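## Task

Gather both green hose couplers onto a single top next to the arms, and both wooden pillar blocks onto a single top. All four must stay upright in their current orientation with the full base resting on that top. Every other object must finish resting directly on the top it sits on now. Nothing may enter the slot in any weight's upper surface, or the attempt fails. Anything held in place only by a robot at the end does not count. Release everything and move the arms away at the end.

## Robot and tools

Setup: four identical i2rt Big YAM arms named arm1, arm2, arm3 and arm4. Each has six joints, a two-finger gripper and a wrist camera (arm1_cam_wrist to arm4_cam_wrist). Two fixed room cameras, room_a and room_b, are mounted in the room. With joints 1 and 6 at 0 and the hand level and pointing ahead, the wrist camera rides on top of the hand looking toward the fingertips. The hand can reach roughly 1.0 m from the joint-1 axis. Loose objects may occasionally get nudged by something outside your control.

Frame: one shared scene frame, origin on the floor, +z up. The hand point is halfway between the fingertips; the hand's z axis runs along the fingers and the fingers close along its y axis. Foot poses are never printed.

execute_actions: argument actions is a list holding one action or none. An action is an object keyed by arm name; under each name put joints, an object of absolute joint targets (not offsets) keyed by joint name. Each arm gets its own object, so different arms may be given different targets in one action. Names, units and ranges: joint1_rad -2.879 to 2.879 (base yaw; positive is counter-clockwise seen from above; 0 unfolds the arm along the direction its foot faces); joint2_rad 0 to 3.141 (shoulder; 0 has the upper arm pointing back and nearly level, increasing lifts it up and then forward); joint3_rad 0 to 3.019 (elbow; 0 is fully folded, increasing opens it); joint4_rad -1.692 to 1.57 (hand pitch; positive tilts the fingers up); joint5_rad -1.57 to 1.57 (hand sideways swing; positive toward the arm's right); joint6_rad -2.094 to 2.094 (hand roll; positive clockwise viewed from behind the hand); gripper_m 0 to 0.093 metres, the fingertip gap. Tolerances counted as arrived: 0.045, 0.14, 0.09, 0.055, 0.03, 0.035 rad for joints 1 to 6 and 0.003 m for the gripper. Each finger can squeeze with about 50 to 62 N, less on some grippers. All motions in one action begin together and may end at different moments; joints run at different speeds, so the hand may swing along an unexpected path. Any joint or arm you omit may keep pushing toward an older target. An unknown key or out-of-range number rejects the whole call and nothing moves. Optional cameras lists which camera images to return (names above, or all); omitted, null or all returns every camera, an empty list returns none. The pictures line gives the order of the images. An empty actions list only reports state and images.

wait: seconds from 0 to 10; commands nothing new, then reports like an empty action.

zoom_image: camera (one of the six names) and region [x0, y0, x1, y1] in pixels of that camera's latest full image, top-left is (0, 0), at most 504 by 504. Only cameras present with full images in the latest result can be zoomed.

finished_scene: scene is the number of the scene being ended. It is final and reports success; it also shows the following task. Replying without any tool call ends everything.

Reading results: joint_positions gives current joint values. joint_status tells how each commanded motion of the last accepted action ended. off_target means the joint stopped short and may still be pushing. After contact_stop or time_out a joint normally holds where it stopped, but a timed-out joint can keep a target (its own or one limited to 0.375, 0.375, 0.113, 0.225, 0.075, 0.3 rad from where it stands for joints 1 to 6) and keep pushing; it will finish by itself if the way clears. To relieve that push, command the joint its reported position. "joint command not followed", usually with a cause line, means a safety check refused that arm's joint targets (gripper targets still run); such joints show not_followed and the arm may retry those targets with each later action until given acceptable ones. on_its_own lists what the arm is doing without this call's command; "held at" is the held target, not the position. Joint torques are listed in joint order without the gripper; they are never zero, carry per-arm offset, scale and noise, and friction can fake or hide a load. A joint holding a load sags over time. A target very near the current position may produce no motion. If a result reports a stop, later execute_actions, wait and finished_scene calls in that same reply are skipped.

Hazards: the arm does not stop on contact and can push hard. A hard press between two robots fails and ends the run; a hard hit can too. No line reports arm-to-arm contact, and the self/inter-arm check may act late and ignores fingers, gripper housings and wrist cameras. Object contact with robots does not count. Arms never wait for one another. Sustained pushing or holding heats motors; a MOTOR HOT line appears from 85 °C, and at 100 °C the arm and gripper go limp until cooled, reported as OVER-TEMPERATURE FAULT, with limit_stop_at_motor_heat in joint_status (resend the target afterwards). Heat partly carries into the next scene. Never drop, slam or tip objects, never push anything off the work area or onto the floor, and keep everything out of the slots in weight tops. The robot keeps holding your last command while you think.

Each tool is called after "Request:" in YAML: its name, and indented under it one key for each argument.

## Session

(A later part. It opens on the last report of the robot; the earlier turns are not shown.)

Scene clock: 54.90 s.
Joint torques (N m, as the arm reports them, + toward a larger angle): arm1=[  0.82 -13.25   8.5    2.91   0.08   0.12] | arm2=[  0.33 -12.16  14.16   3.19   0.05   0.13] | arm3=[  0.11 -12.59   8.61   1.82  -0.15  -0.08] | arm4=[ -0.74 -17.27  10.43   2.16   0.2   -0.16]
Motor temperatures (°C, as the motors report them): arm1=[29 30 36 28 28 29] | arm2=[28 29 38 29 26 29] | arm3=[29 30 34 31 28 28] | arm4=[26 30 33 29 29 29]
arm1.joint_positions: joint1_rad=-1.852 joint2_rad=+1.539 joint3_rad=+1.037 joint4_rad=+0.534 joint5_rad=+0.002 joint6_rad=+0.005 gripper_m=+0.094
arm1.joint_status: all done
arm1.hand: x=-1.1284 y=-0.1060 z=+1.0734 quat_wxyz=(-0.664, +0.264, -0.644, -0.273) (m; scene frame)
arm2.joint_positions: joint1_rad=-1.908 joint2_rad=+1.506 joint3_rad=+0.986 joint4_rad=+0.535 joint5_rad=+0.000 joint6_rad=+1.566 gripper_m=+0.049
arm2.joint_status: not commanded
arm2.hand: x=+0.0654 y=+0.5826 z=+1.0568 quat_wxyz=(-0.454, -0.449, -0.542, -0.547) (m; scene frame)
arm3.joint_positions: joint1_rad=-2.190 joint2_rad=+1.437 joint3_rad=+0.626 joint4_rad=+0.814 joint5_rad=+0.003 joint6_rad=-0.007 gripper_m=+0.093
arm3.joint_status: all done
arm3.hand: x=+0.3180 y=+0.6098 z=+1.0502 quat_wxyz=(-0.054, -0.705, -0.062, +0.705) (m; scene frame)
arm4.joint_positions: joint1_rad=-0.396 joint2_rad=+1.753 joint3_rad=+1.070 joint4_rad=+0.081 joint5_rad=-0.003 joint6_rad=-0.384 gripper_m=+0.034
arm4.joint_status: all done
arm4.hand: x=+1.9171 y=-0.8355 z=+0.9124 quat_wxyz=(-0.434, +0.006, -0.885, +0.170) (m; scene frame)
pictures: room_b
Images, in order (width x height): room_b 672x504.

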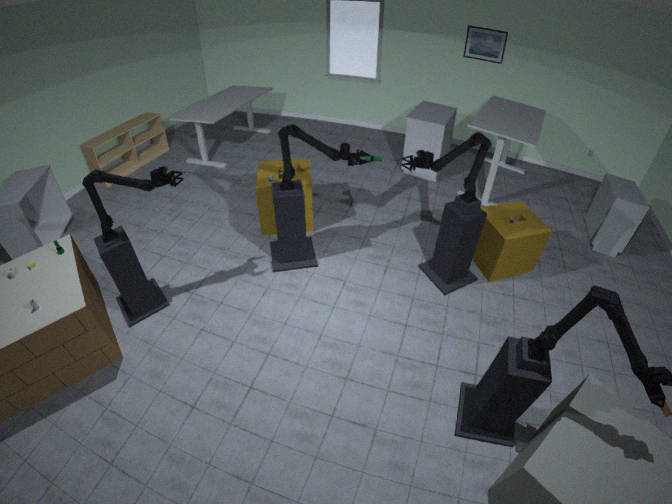

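Request:
execute_actions:
  actions:
    - {"arm3":{"joints":{"joint1_rad":-0.442}},"arm2":{"joints":{"joint1_rad":1.835}},"arm1":{"joints":{"joint4_rad":0.49}},"arm4":{"joints":{"joint1_rad":1.87,"joint4_rad":0.71,"joint6_rad":-1.585}}}
  cameras: ["arm1_cam_wrist","arm2_cam_wrist","arm3_cam_wrist","arm4_cam_wrist"]

Scene clock: 59.93 s.
Joint torques (N m, as the arm reports them, + toward a larger angle): arm1=[  0.71 -14.01   8.69   2.14   0.07   0.17] | arm2=[ -0.52 -13.12  14.12   3.17   0.15   0.12] | arm3=[ -0.63 -11.85   8.66   1.83  -0.01  -0.07] | arm4=[ -1.63 -17.9   10.28   2.52   0.18  -0.15]
Motor temperatures (°C, as the motors report them): arm1=[29 30 36 28 28 29] | arm2=[28 29 38 29 26 29] | arm3=[29 30 34 31 28 28] | arm4=[26 30 34 29 29 29]
arm1.joint_positions: joint1_rad=-1.852 joint2_rad=+1.539 joint3_rad=+1.037 joint4_rad=+0.500 joint5_rad=+0.002 joint6_rad=+0.005 gripper_m=+0.094
arm1.joint_status: all done
arm1.hand: x=-1.1283 y=-0.1060 z=+1.0651 quat_wxyz=(-0.653, +0.268, -0.655, -0.268) (m; scene frame)
arm2.joint_positions: joint1_rad=+1.841 joint2_rad=+1.519 joint3_rad=+0.986 joint4_rad=+0.535 joint5_rad=-0.003 joint6_rad=+1.566 gripper_m=+0.049
arm2.joint_status: all done
arm2.hand: x=-1.0183 y=+0.0038 z=+1.0529 quat_wxyz=(+0.654, +0.655, -0.263, -0.271) (m; scene frame)
arm3.joint_positions: joint1_rad=-0.443 joint2_rad=+1.437 joint3_rad=+0.626 joint4_rad=+0.814 joint5_rad=+0.000 joint6_rad=-0.007 gripper_m=+0.093
arm3.joint_status: all done
arm3.hand: x=+1.0421 y=+0.1837 z=+1.0499 quat_wxyz=(-0.577, -0.407, -0.579, +0.408) (m; scene frame)
arm4.joint_positions: joint1_rad=+1.880 joint2_rad=+1.753 joint3_rad=+1.070 joint4_rad=+0.685 joint5_rad=-0.001 joint6_rad=-1.570 gripper_m=+0.034
arm4.joint_status: all done
arm4.hand: x=+1.0771 y=+0.0637 z=+1.0521 quat_wxyz=(-0.698, +0.696, +0.118, -0.117) (m; scene frame)
pictures: arm1_cam_wrist, arm2_cam_wrist, arm3_cam_wrist, arm4_cam_wrist
Images, in order (width x height): arm1_cam_wrist 672x504, arm2_cam_wrist 672x504, arm3_cam_wrist 672x504, arm4_cam_wrist 672x504.

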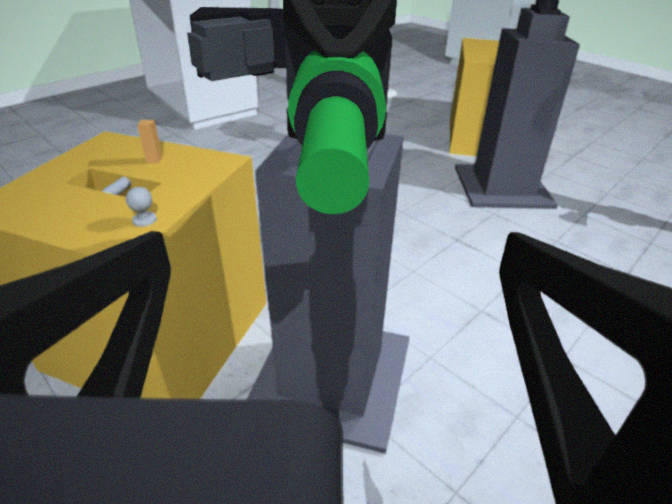

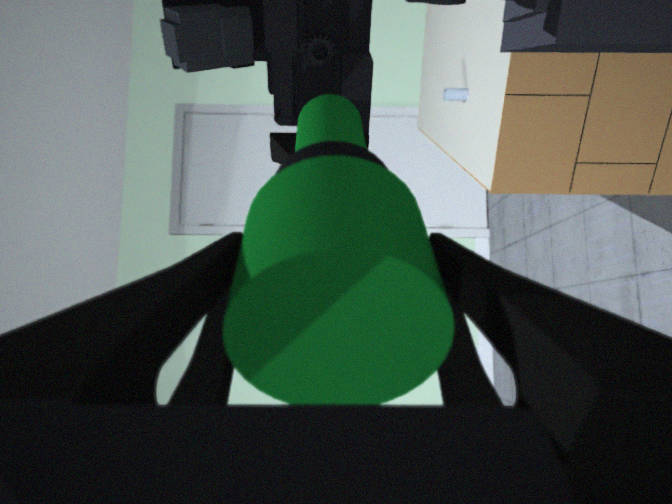

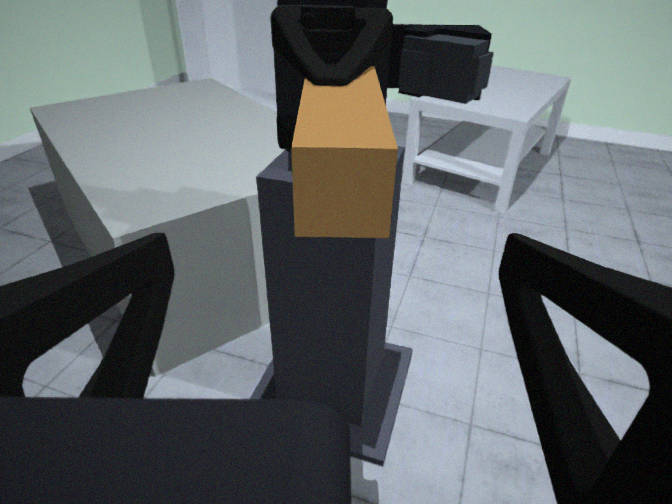

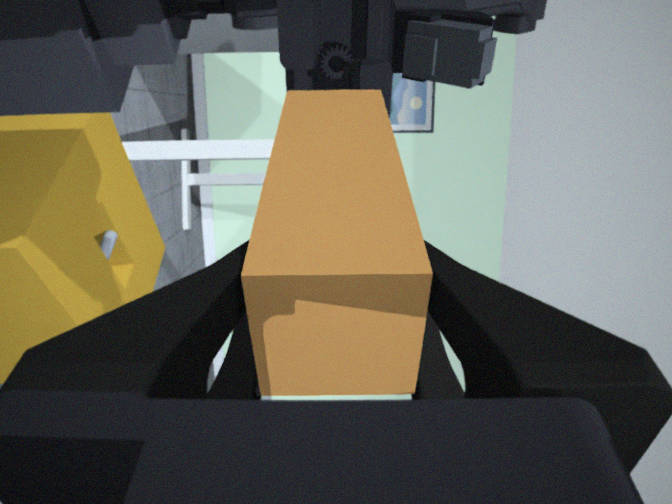

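Request:
execute_actions:
  actions:
    - {"arm3":{"joints":{"joint2_rad":1.612,"joint3_rad":0.866,"joint4_rad":0.768}},"arm1":{"joints":{"joint2_rad":1.769,"joint3_rad":1.37,"joint4_rad":0.447}}}
  cameras: ["arm1_cam_wrist","arm2_cam_wrist","arm3_cam_wrist","arm4_cam_wrist"]

Scene clock: 66.87 s.
Joint torques (N m, as the arm reports them, + toward a larger angle): arm1=[  0.72 -17.99  13.     2.4    0.06   0.19] | arm2=[ -0.7  -13.41  14.2    3.11   0.16   0.13] | arm3=[ -0.92 -15.59  11.29   0.56  -0.03  -0.06] | arm4=[ -1.46 -18.17  10.31   2.43   0.2   -0.09]
Motor temperatures (°C, as the motors report them): arm1=[29 30 36 28 28 29] | arm2=[28 29 39 29 26 29] | arm3=[29 30 35 31 28 28] | arm4=[26 30 34 29 29 29]
arm1.joint_positions: joint1_rad=-1.852 joint2_rad=+1.779 joint3_rad=+1.318 joint4_rad=+0.452 joint5_rad=+0.002 joint6_rad=+0.005 gripper_m=+0.094
arm1.joint_status: all done
arm1.hand: x=-1.0600 y=-0.0384 z=+1.0534 quat_wxyz=(-0.651, +0.269, -0.657, -0.267) (m; scene frame)
arm2.joint_positions: joint1_rad=+1.841 joint2_rad=+1.519 joint3_rad=+0.986 joint4_rad=+0.535 joint5_rad=-0.003 joint6_rad=+1.566 gripper_m=+0.049
arm2.joint_status: not commanded
arm2.hand: x=-1.0183 y=+0.0038 z=+1.0529 quat_wxyz=(+0.654, +0.655, -0.263, -0.271) (m; scene frame)
arm3.joint_positions: joint1_rad=-0.443 joint2_rad=+1.616 joint3_rad=+0.831 joint4_rad=+0.785 joint5_rad=+0.000 joint6_rad=-0.007 gripper_m=+0.093
arm3.joint_status: all done
arm3.hand: x=+1.0674 y=+0.1129 z=+1.0468 quat_wxyz=(-0.576, -0.407, -0.580, +0.407) (m; scene frame)
arm4.joint_positions: joint1_rad=+1.880 joint2_rad=+1.753 joint3_rad=+1.070 joint4_rad=+0.685 joint5_rad=-0.001 joint6_rad=-1.570 gripper_m=+0.034
arm4.joint_status: not commanded
arm4.hand: x=+1.0771 y=+0.0637 z=+1.0521 quat_wxyz=(-0.698, +0.696, +0.118, -0.117) (m; scene frame)
pictures: arm1_cam_wrist, arm2_cam_wrist, arm3_cam_wrist, arm4_cam_wrist
Images, in order (width x height): arm1_cam_wrist 672x504, arm2_cam_wrist 672x504, arm3_cam_wrist 672x504, arm4_cam_wrist 672x504.

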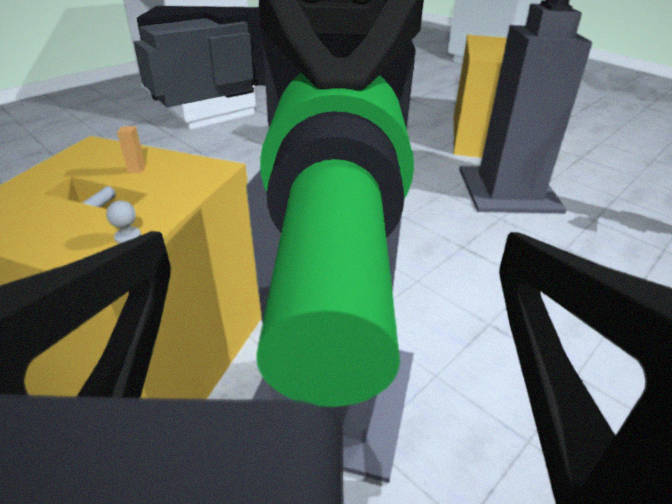

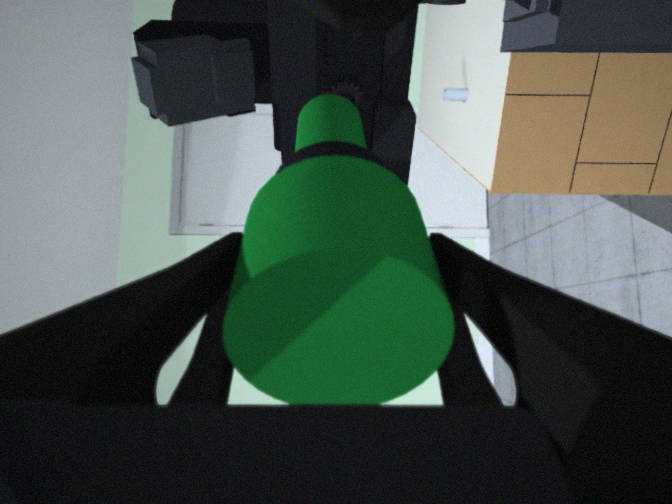

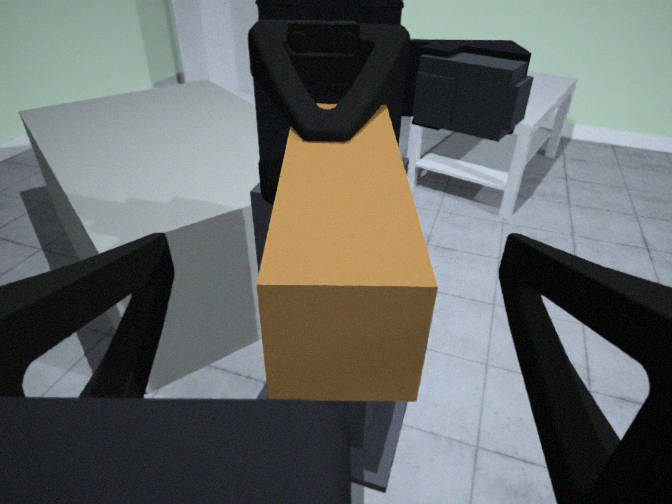

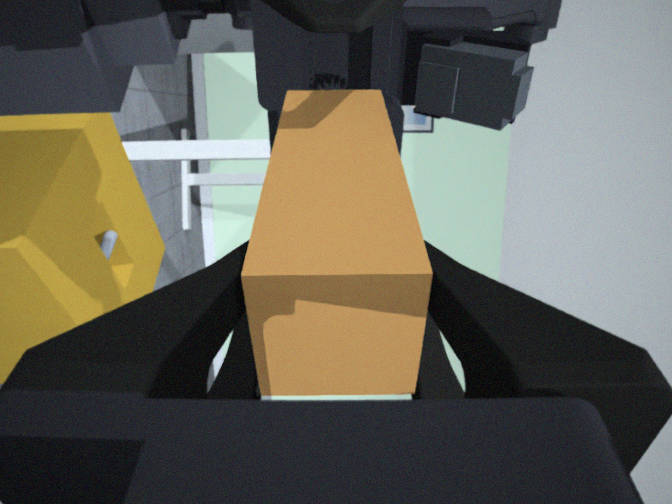

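Request:
execute_actions:
  actions:
    - {"arm3":{"joints":{"gripper_m":0.015}},"arm1":{"joints":{"joint3_rad":1.387,"gripper_m":0.01}}}
  cameras: ["arm2_cam_wrist"]

Scene clock: 69.10 s.
Joint torques (N m, as the arm reports them, + toward a larger angle): arm1=[  0.79 -17.6   13.41   1.98   0.1    0.15] | arm2=[ -0.68 -13.37  14.11   3.1    0.17   0.12] | arm3=[ -0.64 -16.3   11.18   0.54  -0.04  -0.12] | arm4=[ -1.18 -17.88  10.2    2.53   0.07  -0.12]
Motor temperatures (°C, as the motors report them): arm1=[29 30 36 28 28 29] | arm2=[28 29 39 29 26 29] | arm3=[29 30 35 31 28 28] | arm4=[26 30 35 29 29 29]
arm1.joint_positions: joint1_rad=-1.852 joint2_rad=+1.779 joint3_rad=+1.325 joint4_rad=+0.452 joint5_rad=+0.002 joint6_rad=+0.005 gripper_m=+0.026
arm1.joint_status: gripper_m off_target (ended at +0.026, target +0.010); the others done
arm1.hand: x=-1.0593 y=-0.0376 z=+1.0574 quat_wxyz=(-0.653, +0.268, -0.655, -0.268) (m; scene frame)
arm2.joint_positions: joint1_rad=+1.841 joint2_rad=+1.519 joint3_rad=+0.986 joint4_rad=+0.535 joint5_rad=-0.003 joint6_rad=+1.566 gripper_m=+0.049
arm2.joint_status: not commanded
arm2.hand: x=-1.0184 y=+0.0038 z=+1.0529 quat_wxyz=(+0.654, +0.655, -0.263, -0.271) (m; scene frame)
arm3.joint_positions: joint1_rad=-0.443 joint2_rad=+1.616 joint3_rad=+0.831 joint4_rad=+0.785 joint5_rad=+0.001 joint6_rad=-0.003 gripper_m=+0.035
arm3.joint_status: gripper_m off_target (ended at +0.035, target +0.015)
arm3.hand: x=+1.0673 y=+0.1128 z=+1.0470 quat_wxyz=(-0.577, -0.409, -0.579, +0.407) (m; scene frame)
arm4.joint_positions: joint1_rad=+1.878 joint2_rad=+1.753 joint3_rad=+1.070 joint4_rad=+0.686 joint5_rad=+0.003 joint6_rad=-1.570 gripper_m=+0.034
arm4.joint_status: not commanded
arm4.hand: x=+1.0785 y=+0.0642 z=+1.0522 quat_wxyz=(-0.699, +0.696, +0.116, -0.115) (m; scene frame)
pictures: arm2_cam_wrist
Images, in order (width x height): arm2_cam_wrist 672x504.

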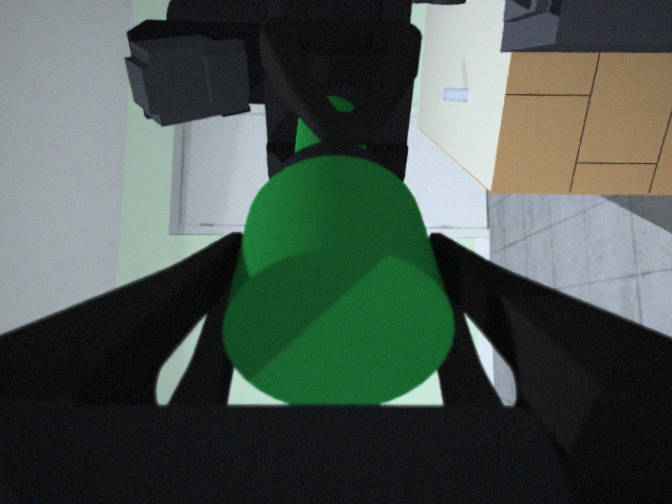

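Request:
execute_actions:
  actions:
    - {"arm2":{"joints":{"gripper_m":0.093}},"arm4":{"joints":{"gripper_m":0.093}}}
  cameras: ["arm2_cam_wrist","arm4_cam_wrist"]

Request:
execute_actions:
  actions:
    - {"arm1":{"joints":{"joint1_rad":1.3}},"arm2":{"joints":{"joint1_rad":-1.905}},"arm3":{"joints":{"joint1_rad":-2.18,"joint4_rad":0.82}},"arm4":{"joints":{"joint1_rad":0.6}}}
  cameras: ["arm1_cam_wrist","arm2_cam_wrist","arm3_cam_wrist"]

Scene clock: 73.07 s.
Joint torques (N m, as the arm reports them, + toward a larger angle): arm1=[  0.56 -17.81  13.25   2.3    0.06   0.16] | arm2=[ -0.81 -13.23  14.04   3.12   0.16   0.11] | arm3=[ -0.83 -15.9   11.14   0.65  -0.04  -0.12] | arm4=[ -1.59 -17.88  10.25   2.17   0.05  -0.1 ]
Motor temperatures (°C, as the motors report them): arm1=[29 30 37 28 28 29] | arm2=[28 30 39 29 26 29] | arm3=[29 30 35 31 28 28] | arm4=[26 30 35 29 29 29]
arm1.joint_positions: joint1_rad=-1.852 joint2_rad=+1.779 joint3_rad=+1.325 joint4_rad=+0.447 joint5_rad=+0.002 joint6_rad=+0.005 gripper_m=+0.026
arm1.joint_status: not commanded
arm1.hand: x=-1.0593 y=-0.0376 z=+1.0564 quat_wxyz=(-0.652, +0.269, -0.656, -0.268) (m; scene frame)
arm2.joint_positions: joint1_rad=+1.841 joint2_rad=+1.519 joint3_rad=+0.986 joint4_rad=+0.535 joint5_rad=-0.003 joint6_rad=+1.566 gripper_m=+0.093
arm2.joint_status: all done
arm2.hand: x=-1.0184 y=+0.0038 z=+1.0529 quat_wxyz=(+0.654, +0.655, -0.263, -0.271) (m; scene frame)
arm3.joint_positions: joint1_rad=-0.443 joint2_rad=+1.616 joint3_rad=+0.831 joint4_rad=+0.781 joint5_rad=+0.001 joint6_rad=-0.003 gripper_m=+0.035
arm3.joint_status: not commanded
arm3.hand: x=+1.0673 y=+0.1128 z=+1.0461 quat_wxyz=(-0.576, -0.409, -0.580, +0.406) (m; scene frame)
arm4.joint_positions: joint1_rad=+1.878 joint2_rad=+1.753 joint3_rad=+1.070 joint4_rad=+0.693 joint5_rad=+0.003 joint6_rad=-1.571 gripper_m=+0.093
arm4.joint_status: all done
arm4.hand: x=+1.0785 y=+0.0642 z=+1.0541 quat_wxyz=(-0.702, +0.694, +0.116, -0.116) (m; scene frame)
pictures: arm2_cam_wrist, arm4_cam_wrist
Images, in order (width x height): arm2_cam_wrist 672x504, arm4_cam_wrist 672x504.

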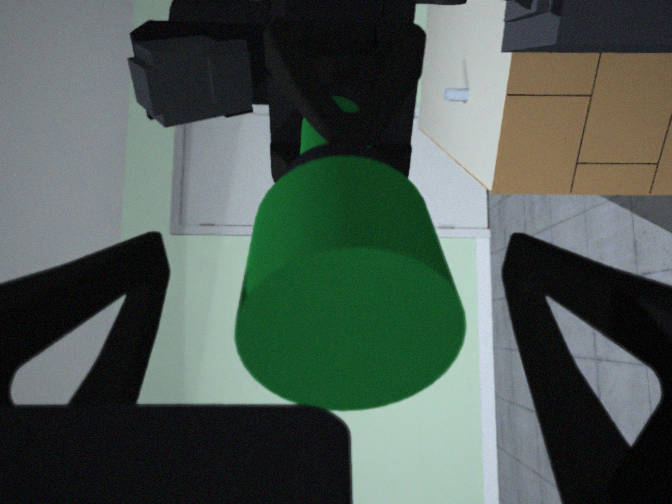

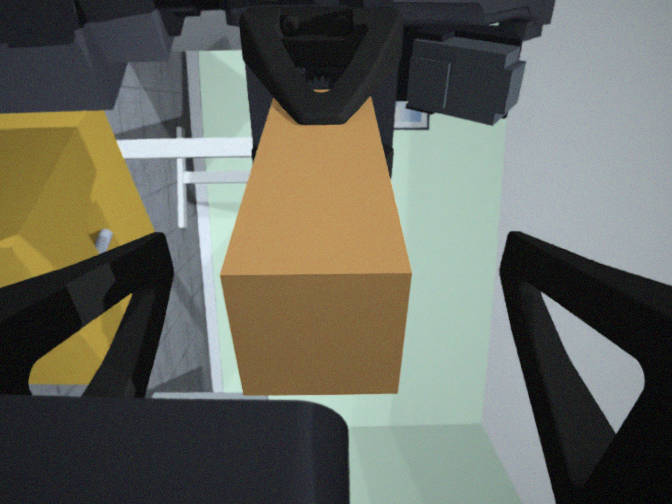

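Scene clock: 76.03 s.
Joint torques (N m, as the arm reports them, + toward a larger angle): arm1=[  0.65 -17.98  13.48   2.47   0.19   0.19] | arm2=[  0.54 -13.17  14.05   3.22   0.02   0.1 ] | arm3=[ -0.57 -16.21  11.18   2.65  -0.08  -0.12] | arm4=[ -0.47 -18.22  10.31   2.21   0.11  -0.1 ]
Motor temperatures (°C, as the motors report them): arm1=[29 30 37 28 28 29] | arm2=[28 30 39 29 26 29] | arm3=[29 30 35 31 28 28] | arm4=[26 30 35 29 29 29]
arm1.joint_positions: joint1_rad=+1.304 joint2_rad=+1.779 joint3_rad=+1.325 joint4_rad=+0.446 joint5_rad=-0.002 joint6_rad=+0.005 gripper_m=+0.026
arm1.joint_status: all done
arm1.hand: x=-2.1268 y=-1.1079 z=+1.0568 quat_wxyz=(+0.276, +0.656, +0.272, -0.648) (m; scene frame)
arm2.joint_positions: joint1_rad=-1.911 joint2_rad=+1.519 joint3_rad=+0.986 joint4_rad=+0.535 joint5_rad=+0.001 joint6_rad=+1.566 gripper_m=+0.093
arm2.joint_status: all done
arm2.hand: x=+0.0682 y=+0.5809 z=+1.0487 quat_wxyz=(-0.452, -0.453, -0.544, -0.543) (m; scene frame)
arm3.joint_positions: joint1_rad=-2.185 joint2_rad=+1.616 joint3_rad=+0.831 joint4_rad=+0.781 joint5_rad=+0.002 joint6_rad=-0.003 gripper_m=+0.035
arm3.joint_status: all done
arm3.hand: x=+0.2443 y=+0.5941 z=+1.0465 quat_wxyz=(-0.057, -0.707, -0.063, +0.702) (m; scene frame)
arm4.joint_positions: joint1_rad=+0.595 joint2_rad=+1.753 joint3_rad=+1.070 joint4_rad=+0.693 joint5_rad=+0.001 joint6_rad=-1.571 gripper_m=+0.093
arm4.joint_status: all done
arm4.hand: x=+1.8754 y=-0.1920 z=+1.0553 quat_wxyz=(-0.632, +0.624, -0.322, +0.326) (m; scene frame)
pictures: arm1_cam_wrist, arm2_cam_wrist, arm3_cam_wrist
Images, in order (width x height): arm1_cam_wrist 672x504, arm2_cam_wrist 672x504, arm3_cam_wrist 672x504.

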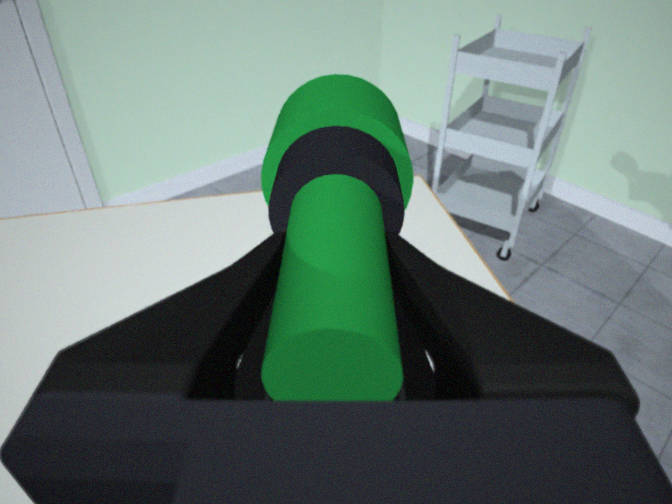

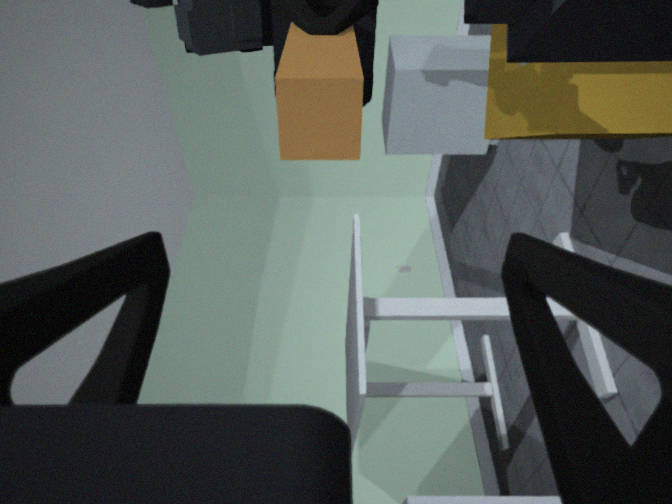

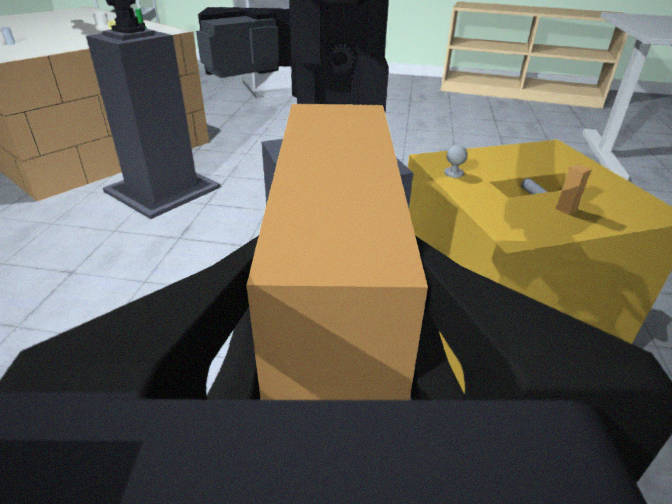

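Request:
execute_actions:
  actions:
    - {"arm1":{"joints":{"joint2_rad":1.87,"joint3_rad":1.30,"joint4_rad":-0.985}},"arm2":{"joints":{"joint1_rad":-1.925,"joint2_rad":1.695,"joint3_rad":1.26,"joint4_rad":0.463}},"arm4":{"joints":{"joint2_rad":1.2,"joint3_rad":0.8}}}
  cameras: ["arm1_cam_wrist","arm2_cam_wrist"]

Scene clock: 83.50 s.
Joint torques (N m, as the arm reports them, + toward a larger angle): arm1=[ -0.33 -17.18   8.1    0.27   0.19   0.2 ] | arm2=[ -0.44 -15.94  15.43   1.26   0.05   0.11] | arm3=[ -0.39 -16.23  11.06   2.7   -0.1   -0.13] | arm4=[-0.78 -8.23  9.82  1.46  0.14 -0.1 ]
Motor temperatures (°C, as the motors report them): arm1=[29 30 37 28 28 29] | arm2=[28 30 40 29 26 29] | arm3=[29 30 36 31 28 28] | arm4=[26 30 35 29 29 29]
arm1.joint_positions: joint1_rad=+1.304 joint2_rad=+1.882 joint3_rad=+1.291 joint4_rad=-0.976 joint5_rad=-0.002 joint6_rad=+0.005 gripper_m=+0.026
arm1.joint_status: all done
arm1.hand: x=-1.9610 y=-0.9411 z=+0.7505 quat_wxyz=(+0.004, +0.923, +0.384, -0.001) (m; scene frame)
arm2.joint_positions: joint1_rad=-1.919 joint2_rad=+1.693 joint3_rad=+1.207 joint4_rad=+0.478 joint5_rad=+0.001 joint6_rad=+1.566 gripper_m=+0.093
arm2.joint_status: all done
arm2.hand: x=+0.1422 y=+0.5888 z=+1.0478 quat_wxyz=(-0.452, -0.457, -0.545, -0.538) (m; scene frame)
arm3.joint_positions: joint1_rad=-2.185 joint2_rad=+1.616 joint3_rad=+0.831 joint4_rad=+0.781 joint5_rad=+0.002 joint6_rad=-0.003 gripper_m=+0.035
arm3.joint_status: not commanded
arm3.hand: x=+0.2443 y=+0.5941 z=+1.0465 quat_wxyz=(-0.057, -0.707, -0.063, +0.702) (m; scene frame)
arm4.joint_positions: joint1_rad=+0.595 joint2_rad=+1.195 joint3_rad=+0.804 joint4_rad=+0.704 joint5_rad=+0.001 joint6_rad=-1.571 gripper_m=+0.093
arm4.joint_status: all done
arm4.hand: x=+1.7398 y=-0.2887 z=+1.2406 quat_wxyz=(-0.719, +0.522, -0.269, +0.371) (m; scene frame)
pictures: arm1_cam_wrist, arm2_cam_wrist
Images, in order (width x height): arm1_cam_wrist 672x504, arm2_cam_wrist 672x504.

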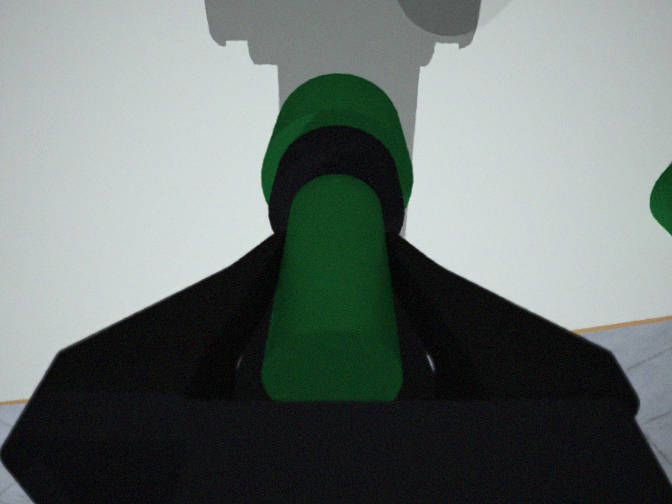

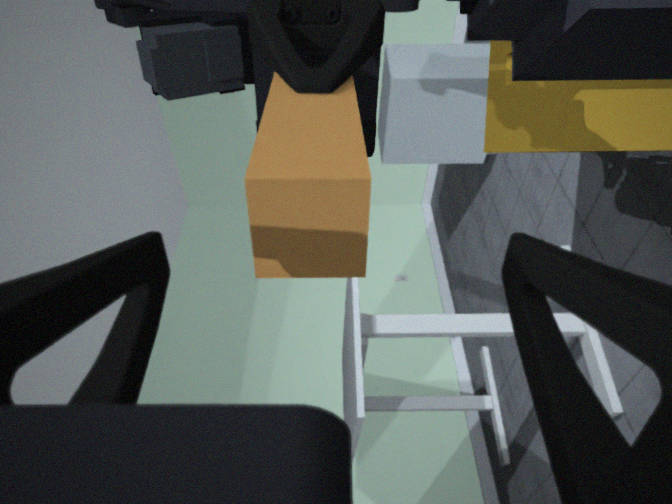

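Request:
execute_actions:
  actions:
    - {"arm1":{"joints":{"joint2_rad":1.95,"joint4_rad":-0.905}},"arm2":{"joints":{"joint2_rad":1.813,"joint3_rad":1.427,"joint4_rad":0.432}}}
  cameras: ["arm1_cam_wrist","arm2_cam_wrist"]

Scene clock: 87.00 s.
Joint torques (N m, as the arm reports them, + toward a larger angle): arm1=[  0.69 -15.65   7.72   0.95   0.19   0.24] | arm2=[ -0.13 -16.79  15.67   1.19   0.04   0.11] | arm3=[ -0.44 -15.96  11.13   2.64  -0.1   -0.12] | arm4=[-0.18 -8.3   9.87  1.73  0.11 -0.08]
Motor temperatures (°C, as the motors report them): arm1=[29 30 37 28 28 29] | arm2=[28 30 40 29 26 29] | arm3=[29 30 36 31 28 28] | arm4=[26 30 35 29 29 29]
arm1.joint_positions: joint1_rad=+1.304 joint2_rad=+1.951 joint3_rad=+1.291 joint4_rad=-0.915 joint5_rad=-0.002 joint6_rad=+0.005 gripper_m=+0.026
arm1.joint_status: all done
arm1.hand: x=-1.9647 y=-0.9451 z=+0.7160 quat_wxyz=(+0.002, +0.923, +0.384, +0.003) (m; scene frame)
arm2.joint_positions: joint1_rad=-1.919 joint2_rad=+1.803 joint3_rad=+1.374 joint4_rad=+0.449 joint5_rad=+0.001 joint6_rad=+1.566 gripper_m=+0.093
arm2.joint_status: all done
arm2.hand: x=+0.1906 y=+0.5973 z=+1.0590 quat_wxyz=(-0.458, -0.451, -0.538, -0.546) (m; scene frame)
arm3.joint_positions: joint1_rad=-2.185 joint2_rad=+1.616 joint3_rad=+0.831 joint4_rad=+0.781 joint5_rad=+0.002 joint6_rad=-0.003 gripper_m=+0.035
arm3.joint_status: not commanded
arm3.hand: x=+0.2443 y=+0.5941 z=+1.0465 quat_wxyz=(-0.057, -0.707, -0.063, +0.702) (m; scene frame)
arm4.joint_positions: joint1_rad=+0.595 joint2_rad=+1.195 joint3_rad=+0.804 joint4_rad=+0.704 joint5_rad=+0.001 joint6_rad=-1.571 gripper_m=+0.093
arm4.joint_status: not commanded
arm4.hand: x=+1.7398 y=-0.2887 z=+1.2406 quat_wxyz=(-0.719, +0.522, -0.269, +0.371) (m; scene frame)
pictures: arm1_cam_wrist, arm2_cam_wrist
Images, in order (width x height): arm1_cam_wrist 672x504, arm2_cam_wrist 672x504.

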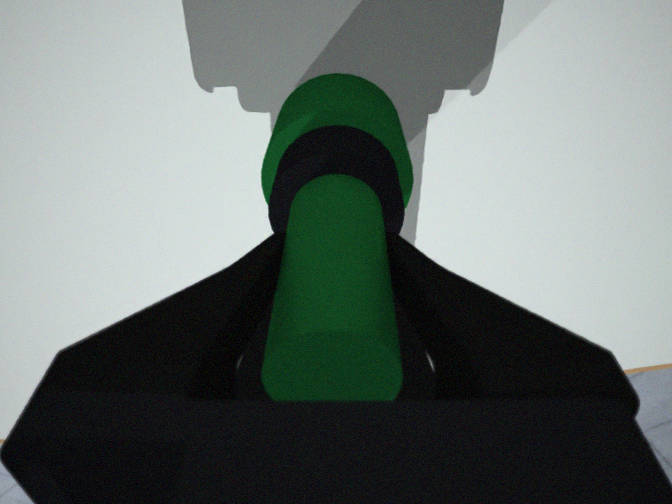

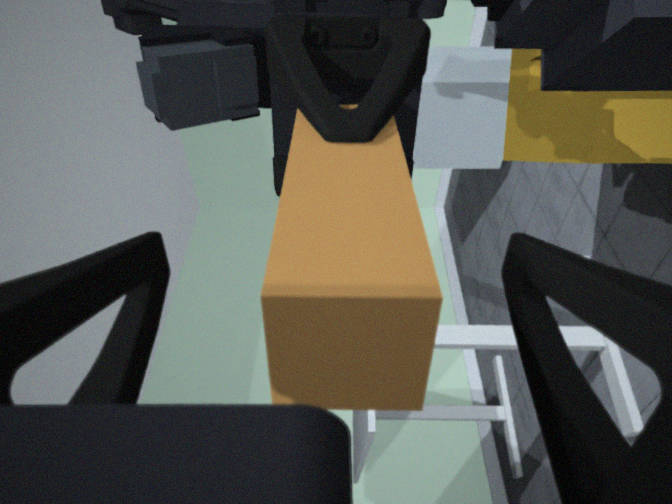

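Request:
execute_actions:
  actions:
    - {"arm1":{"joints":{"joint2_rad":1.975,"joint4_rad":-0.892}},"arm2":{"joints":{"joint4_rad":0.42,"gripper_m":0.015}}}
  cameras: ["arm1_cam_wrist","arm2_cam_wrist"]

Scene clock: 90.30 s.
Joint torques (N m, as the arm reports them, + toward a larger angle): arm1=[  0.35 -15.35   7.75   1.12   0.17   0.15] | arm2=[ -0.28 -16.7   15.57   1.11   0.06   0.14] | arm3=[ -0.47 -16.48  11.19   2.57  -0.09  -0.12] | arm4=[-0.52 -8.55  9.88  1.61  0.1  -0.08]
Motor temperatures (°C, as the motors report them): arm1=[29 31 36 28 28 29] | arm2=[28 30 41 29 26 29] | arm3=[29 30 36 31 28 28] | arm4=[26 30 35 29 29 29]
arm1.joint_positions: joint1_rad=+1.304 joint2_rad=+1.960 joint3_rad=+1.291 joint4_rad=-0.903 joint5_rad=-0.002 joint6_rad=+0.005 gripper_m=+0.026
arm1.joint_status: all done
arm1.hand: x=-1.9659 y=-0.9464 z=+0.7116 quat_wxyz=(+0.003, +0.923, +0.384, +0.001) (m; scene frame)
arm2.joint_positions: joint1_rad=-1.919 joint2_rad=+1.803 joint3_rad=+1.375 joint4_rad=+0.438 joint5_rad=+0.001 joint6_rad=+1.567 gripper_m=+0.034
arm2.joint_status: gripper_m off_target (ended at +0.034, target +0.015); the others done
arm2.hand: x=+0.1908 y=+0.5973 z=+1.0566 quat_wxyz=(-0.455, -0.454, -0.540, -0.543) (m; scene frame)
arm3.joint_positions: joint1_rad=-2.185 joint2_rad=+1.616 joint3_rad=+0.831 joint4_rad=+0.783 joint5_rad=+0.002 joint6_rad=-0.003 gripper_m=+0.035
arm3.joint_status: not commanded
arm3.hand: x=+0.2443 y=+0.5941 z=+1.0470 quat_wxyz=(-0.057, -0.706, -0.063, +0.703) (m; scene frame)
arm4.joint_positions: joint1_rad=+0.595 joint2_rad=+1.195 joint3_rad=+0.804 joint4_rad=+0.704 joint5_rad=+0.001 joint6_rad=-1.571 gripper_m=+0.093
arm4.joint_status: not commanded
arm4.hand: x=+1.7398 y=-0.2887 z=+1.2406 quat_wxyz=(-0.719, +0.522, -0.269, +0.371) (m; scene frame)
pictures: arm1_cam_wrist, arm2_cam_wrist
Images, in order (width x height): arm1_cam_wrist 672x504, arm2_cam_wrist 672x504.

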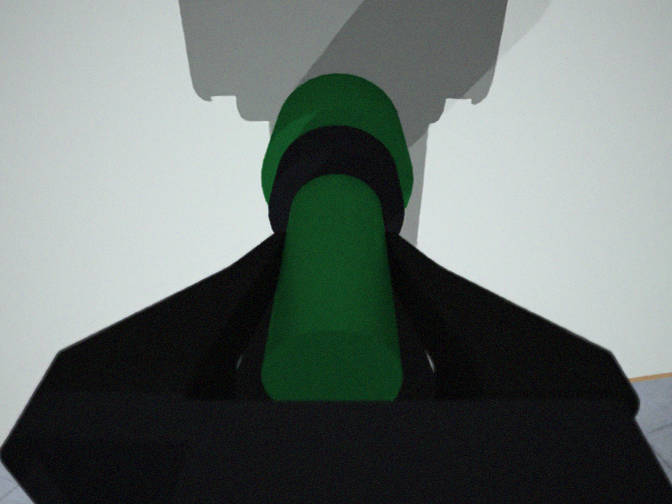

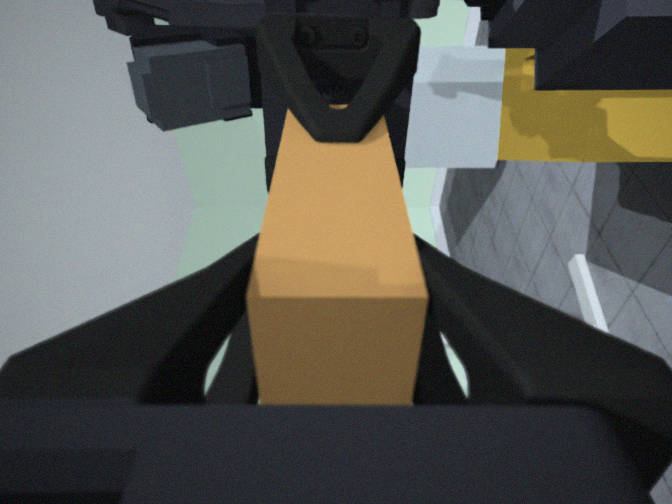

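Request:
execute_actions:
  actions:
    - {"arm1":{"joints":{"joint2_rad":1.99}},"arm3":{"joints":{"gripper_m":0.093}}}
  cameras: ["arm1_cam_wrist"]

Scene clock: 92.33 s.
Joint torques (N m, as the arm reports them, + toward a larger angle): arm1=[  0.22 -14.72   7.78   1.16   0.15   0.25] | arm2=[ -0.42 -17.07  15.58   1.36   0.05   0.13] | arm3=[ -0.55 -16.28  11.14   2.26  -0.09  -0.13] | arm4=[-0.35 -8.19  9.79  1.63  0.11 -0.1 ]
Motor temperatures (°C, as the motors report them): arm1=[29 30 36 28 28 29] | arm2=[28 30 41 29 26 29] | arm3=[29 30 36 31 28 28] | arm4=[26 30 35 29 29 29]
arm1.joint_positions: joint1_rad=+1.304 joint2_rad=+1.960 joint3_rad=+1.291 joint4_rad=-0.903 joint5_rad=-0.002 joint6_rad=+0.005 gripper_m=+0.026
arm1.joint_status: all done
arm1.hand: x=-1.9659 y=-0.9463 z=+0.7112 quat_wxyz=(+0.003, +0.923, +0.384, +0.002) (m; scene frame)
arm2.joint_positions: joint1_rad=-1.919 joint2_rad=+1.804 joint3_rad=+1.375 joint4_rad=+0.432 joint5_rad=+0.001 joint6_rad=+1.567 gripper_m=+0.034
arm2.joint_status: not commanded
arm2.hand: x=+0.1910 y=+0.5974 z=+1.0543 quat_wxyz=(-0.454, -0.455, -0.542, -0.541) (m; scene frame)
arm3.joint_positions: joint1_rad=-2.185 joint2_rad=+1.616 joint3_rad=+0.831 joint4_rad=+0.791 joint5_rad=+0.002 joint6_rad=-0.003 gripper_m=+0.093
arm3.joint_status: all done
arm3.hand: x=+0.2443 y=+0.5941 z=+1.0489 quat_wxyz=(-0.058, -0.703, -0.062, +0.706) (m; scene frame)
arm4.joint_positions: joint1_rad=+0.595 joint2_rad=+1.195 joint3_rad=+0.804 joint4_rad=+0.704 joint5_rad=+0.001 joint6_rad=-1.571 gripper_m=+0.093
arm4.joint_status: not commanded
arm4.hand: x=+1.7398 y=-0.2887 z=+1.2406 quat_wxyz=(-0.719, +0.522, -0.269, +0.371) (m; scene frame)
pictures: arm1_cam_wrist
Images, in order (width x height): arm1_cam_wrist 672x504.

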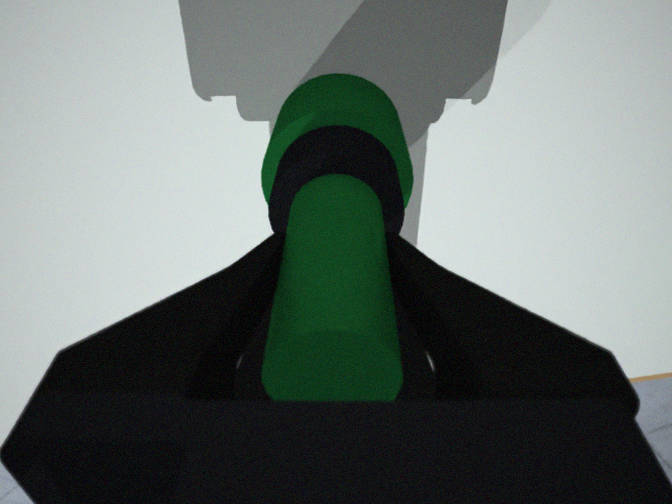

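Request:
execute_actions:
  actions:
    - {"arm1":{"joints":{"joint2_rad":1.96,"gripper_m":0.093}},"arm3":{"joints":{"joint2_rad":1.4}},"arm2":{"joints":{"joint2_rad":1.64,"joint3_rad":1.065,"joint4_rad":0.0}}}
  cameras: ["arm1_cam_wrist"]

Request:
execute_actions:
  actions:
    - {"arm1":{"joints":{"joint2_rad":1.3}},"arm3":{"joints":{"joint2_rad":0.8,"joint4_rad":0.1}},"arm2":{"joints":{"joint1_rad":-0.322,"joint4_rad":-0.995}}}
  cameras: ["arm1_cam_wrist","arm2_cam_wrist","room_a"]

Scene clock: 99.07 s.
Joint torques (N m, as the arm reports them, + toward a larger angle): arm1=[  0.13 -17.12   7.76   0.93   0.18   0.24] | arm2=[ -0.52 -14.63  12.05   1.37   0.09   0.14] | arm3=[ -0.53 -12.38  12.02   1.56  -0.1   -0.12] | arm4=[-0.44 -8.26  9.69  1.67  0.13 -0.09]
Motor temperatures (°C, as the motors report them): arm1=[29 30 35 28 28 29] | arm2=[28 30 41 29 26 29] | arm3=[29 30 36 31 28 28] | arm4=[26 29 36 29 29 29]
arm1.joint_positions: joint1_rad=+1.304 joint2_rad=+1.960 joint3_rad=+1.291 joint4_rad=-0.903 joint5_rad=-0.002 joint6_rad=+0.005 gripper_m=+0.093
arm1.joint_status: all done
arm1.hand: x=-1.9659 y=-0.9463 z=+0.7112 quat_wxyz=(+0.003, +0.923, +0.384, +0.002) (m; scene frame)
arm2.joint_positions: joint1_rad=-1.919 joint2_rad=+1.647 joint3_rad=+1.042 joint4_rad=+0.009 joint5_rad=+0.001 joint6_rad=+1.567 gripper_m=+0.034
arm2.joint_status: all done
arm2.hand: x=+0.0592 y=+0.5748 z=+0.8775 quat_wxyz=(-0.299, -0.568, -0.678, -0.357) (m; scene frame)
arm3.joint_positions: joint1_rad=-2.185 joint2_rad=+1.391 joint3_rad=+0.838 joint4_rad=+0.805 joint5_rad=+0.002 joint6_rad=-0.003 gripper_m=+0.093
arm3.joint_status: all done
arm3.hand: x=+0.2823 y=+0.6000 z=+1.1875 quat_wxyz=(-0.065, -0.611, -0.055, +0.787) (m; scene frame)
arm4.joint_positions: joint1_rad=+0.595 joint2_rad=+1.195 joint3_rad=+0.804 joint4_rad=+0.704 joint5_rad=+0.001 joint6_rad=-1.571 gripper_m=+0.093
arm4.joint_status: not commanded
arm4.hand: x=+1.7398 y=-0.2887 z=+1.2406 quat_wxyz=(-0.719, +0.522, -0.269, +0.371) (m; scene frame)
pictures: arm1_cam_wrist
Images, in order (width x height): arm1_cam_wrist 672x504.

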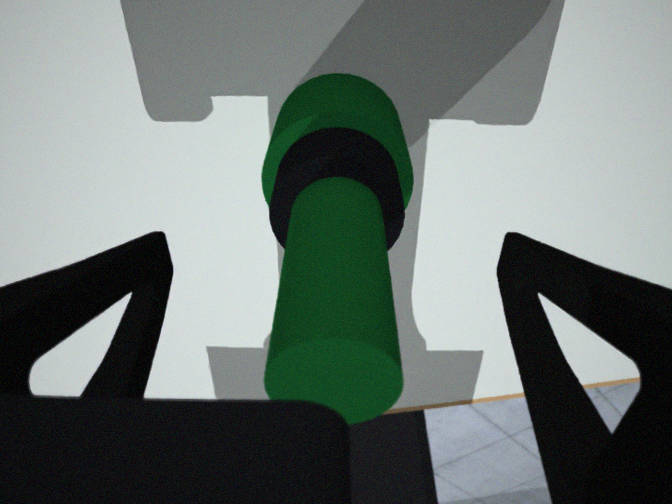

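Scene clock: 100.90 s.
Joint torques (N m, as the arm reports them, + toward a larger angle): arm1=[ 0.89 -9.03 10.21  2.26  0.15  0.18] | arm2=[ -0.36 -13.01  10.54  -0.53   0.23   0.21] | arm3=[-0.61 -3.98 13.09  0.42 -0.09 -0.12] | arm4=[ 0.04 -8.68  9.72  1.65  0.13 -0.12]
Motor temperatures (°C, as the motors report them): arm1=[29 30 36 28 28 29] | arm2=[28 30 41 29 26 29] | arm3=[29 29 37 31 28 28] | arm4=[26 29 36 29 29 29]
arm1.joint_positions: joint1_rad=+1.304 joint2_rad=+1.293 joint3_rad=+1.291 joint4_rad=-0.900 joint5_rad=-0.002 joint6_rad=+0.005 gripper_m=+0.093
arm1.joint_status: all done
arm1.hand: x=-1.9599 y=-0.9381 z=+1.0585 quat_wxyz=(+0.131, +0.872, +0.362, -0.301) (m; scene frame)
arm2.joint_positions: joint1_rad=-0.316 joint2_rad=+1.647 joint3_rad=+1.042 joint4_rad=-0.979 joint5_rad=-0.003 joint6_rad=+1.567 gripper_m=+0.035
arm2.joint_status: all done
arm2.hand: x=-0.6565 y=+0.8846 z=+0.7752 quat_wxyz=(+0.003, +0.106, -0.994, +0.005) (m; scene frame)
arm3.joint_positions: joint1_rad=-2.185 joint2_rad=+0.797 joint3_rad=+0.838 joint4_rad=+0.118 joint5_rad=+0.002 joint6_rad=-0.003 gripper_m=+0.093
arm3.joint_status: all done
arm3.hand: x=+0.4337 y=+0.6257 z=+1.3155 quat_wxyz=(-0.062, -0.647, -0.058, +0.757) (m; scene frame)
arm4.joint_positions: joint1_rad=+0.595 joint2_rad=+1.195 joint3_rad=+0.804 joint4_rad=+0.704 joint5_rad=+0.001 joint6_rad=-1.571 gripper_m=+0.093
arm4.joint_status: not commanded
arm4.hand: x=+1.7398 y=-0.2887 z=+1.2406 quat_wxyz=(-0.719, +0.522, -0.269, +0.371) (m; scene frame)
pictures: arm1_cam_wrist, arm2_cam_wrist, room_a
Images, in order (width x height): arm1_cam_wrist 672x504, arm2_cam_wrist 672x504, room_a 672x504.

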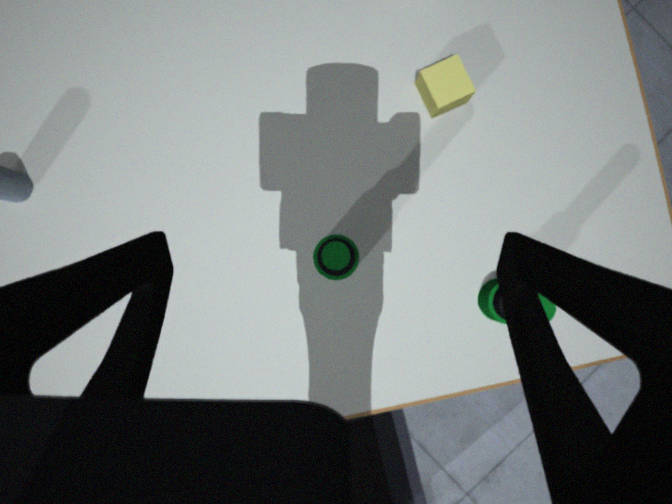

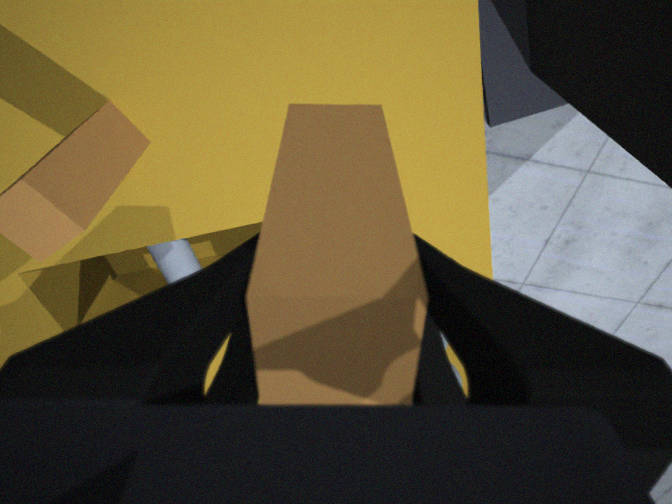

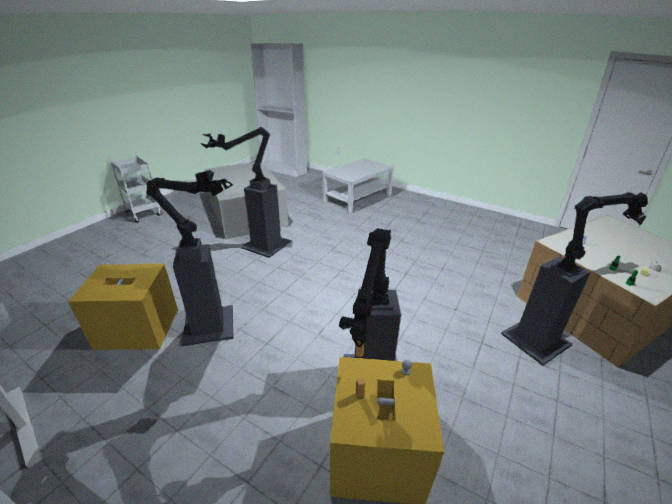

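Request:
execute_actions:
  actions:
    - {"arm2":{"joints":{"joint2_rad":1.84,"joint3_rad":0.968,"joint4_rad":-0.78}}}
  cameras: []

Request:
execute_actions:
  actions:
    - {"arm2":{"joints":{"joint2_rad":1.875,"joint4_rad":-0.635}}}
  cameras: ["arm2_cam_wrist"]

Scene clock: 105.50 s.
Joint torques (N m, as the arm reports them, + toward a larger angle): arm1=[-0.03 -9.84 10.42  2.18  0.18  0.17] | arm2=[ -0.59 -14.89   7.48   0.71   0.2    0.23] | arm3=[-0.69 -3.85 13.18  0.36 -0.1  -0.14] | arm4=[-0.69 -8.34  9.75  1.69  0.15 -0.12]
Motor temperatures (°C, as the motors report them): arm1=[29 30 36 28 28 29] | arm2=[28 30 40 29 26 29] | arm3=[29 29 37 31 28 28] | arm4=[26 29 36 29 29 29]
arm1.joint_positions: joint1_rad=+1.304 joint2_rad=+1.293 joint3_rad=+1.291 joint4_rad=-0.900 joint5_rad=-0.002 joint6_rad=+0.005 gripper_m=+0.093
arm1.joint_status: not commanded
arm1.hand: x=-1.9599 y=-0.9381 z=+1.0585 quat_wxyz=(+0.131, +0.872, +0.362, -0.301) (m; scene frame)
arm2.joint_positions: joint1_rad=-0.316 joint2_rad=+1.864 joint3_rad=+0.953 joint4_rad=-0.795 joint5_rad=-0.003 joint6_rad=+1.567 gripper_m=+0.035
arm2.joint_status: all done
arm2.hand: x=-0.6505 y=+0.8538 z=+0.6634 quat_wxyz=(-0.003, +0.106, -0.992, +0.066) (m; scene frame)
arm3.joint_positions: joint1_rad=-2.185 joint2_rad=+0.797 joint3_rad=+0.838 joint4_rad=+0.118 joint5_rad=+0.002 joint6_rad=-0.003 gripper_m=+0.093
arm3.joint_status: not commanded
arm3.hand: x=+0.4337 y=+0.6257 z=+1.3155 quat_wxyz=(-0.062, -0.647, -0.058, +0.757) (m; scene frame)
arm4.joint_positions: joint1_rad=+0.595 joint2_rad=+1.195 joint3_rad=+0.804 joint4_rad=+0.704 joint5_rad=+0.001 joint6_rad=-1.571 gripper_m=+0.093
arm4.joint_status: not commanded
arm4.hand: x=+1.7398 y=-0.2887 z=+1.2406 quat_wxyz=(-0.719, +0.522, -0.269, +0.371) (m; scene frame)
pictures: none
No camera images: the call's "cameras" was empty. Leave "cameras" out to get every camera's image.

Scene clock: 106.30 s.
Joint torques (N m, as the arm reports them, + toward a larger angle): arm1=[ 0.58 -9.08 10.34  2.3   0.22  0.19] | arm2=[ -0.35 -12.79   7.68   1.     0.22   0.19] | arm3=[-0.64 -4.   13.12  0.39 -0.09 -0.13] | arm4=[-0.34 -8.21  9.72  1.61  0.17 -0.13]
Motor temperatures (°C, as the motors report them): arm1=[29 30 36 28 28 29] | arm2=[28 30 39 29 26 29] | arm3=[29 29 37 31 28 28] | arm4=[26 29 36 29 29 29]
arm1.joint_positions: joint1_rad=+1.304 joint2_rad=+1.293 joint3_rad=+1.291 joint4_rad=-0.900 joint5_rad=-0.002 joint6_rad=+0.005 gripper_m=+0.093
arm1.joint_status: not commanded
arm1.hand: x=-1.9599 y=-0.9381 z=+1.0585 quat_wxyz=(+0.131, +0.872, +0.362, -0.301) (m; scene frame)
arm2.joint_positions: joint1_rad=-0.316 joint2_rad=+1.864 joint3_rad=+0.953 joint4_rad=-0.652 joint5_rad=-0.003 joint6_rad=+1.567 gripper_m=+0.035
arm2.joint_status: all done
arm2.hand: x=-0.6578 y=+0.8881 z=+0.6613 quat_wxyz=(+0.004, +0.106, -0.994, -0.006) (m; scene frame)
arm3.joint_positions: joint1_rad=-2.185 joint2_rad=+0.797 joint3_rad=+0.838 joint4_rad=+0.118 joint5_rad=+0.002 joint6_rad=-0.003 gripper_m=+0.093
arm3.joint_status: not commanded
arm3.hand: x=+0.4337 y=+0.6257 z=+1.3155 quat_wxyz=(-0.062, -0.647, -0.058, +0.757) (m; scene frame)
arm4.joint_positions: joint1_rad=+0.595 joint2_rad=+1.195 joint3_rad=+0.804 joint4_rad=+0.704 joint5_rad=+0.001 joint6_rad=-1.571 gripper_m=+0.093
arm4.joint_status: not commanded
arm4.hand: x=+1.7398 y=-0.2887 z=+1.2406 quat_wxyz=(-0.719, +0.522, -0.269, +0.371) (m; scene frame)
pictures: arm2_cam_wrist
Images, in order (width x height): arm2_cam_wrist 672x504.

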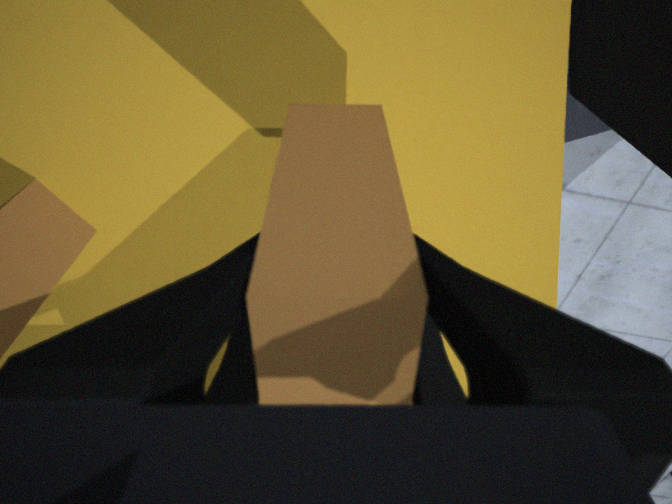

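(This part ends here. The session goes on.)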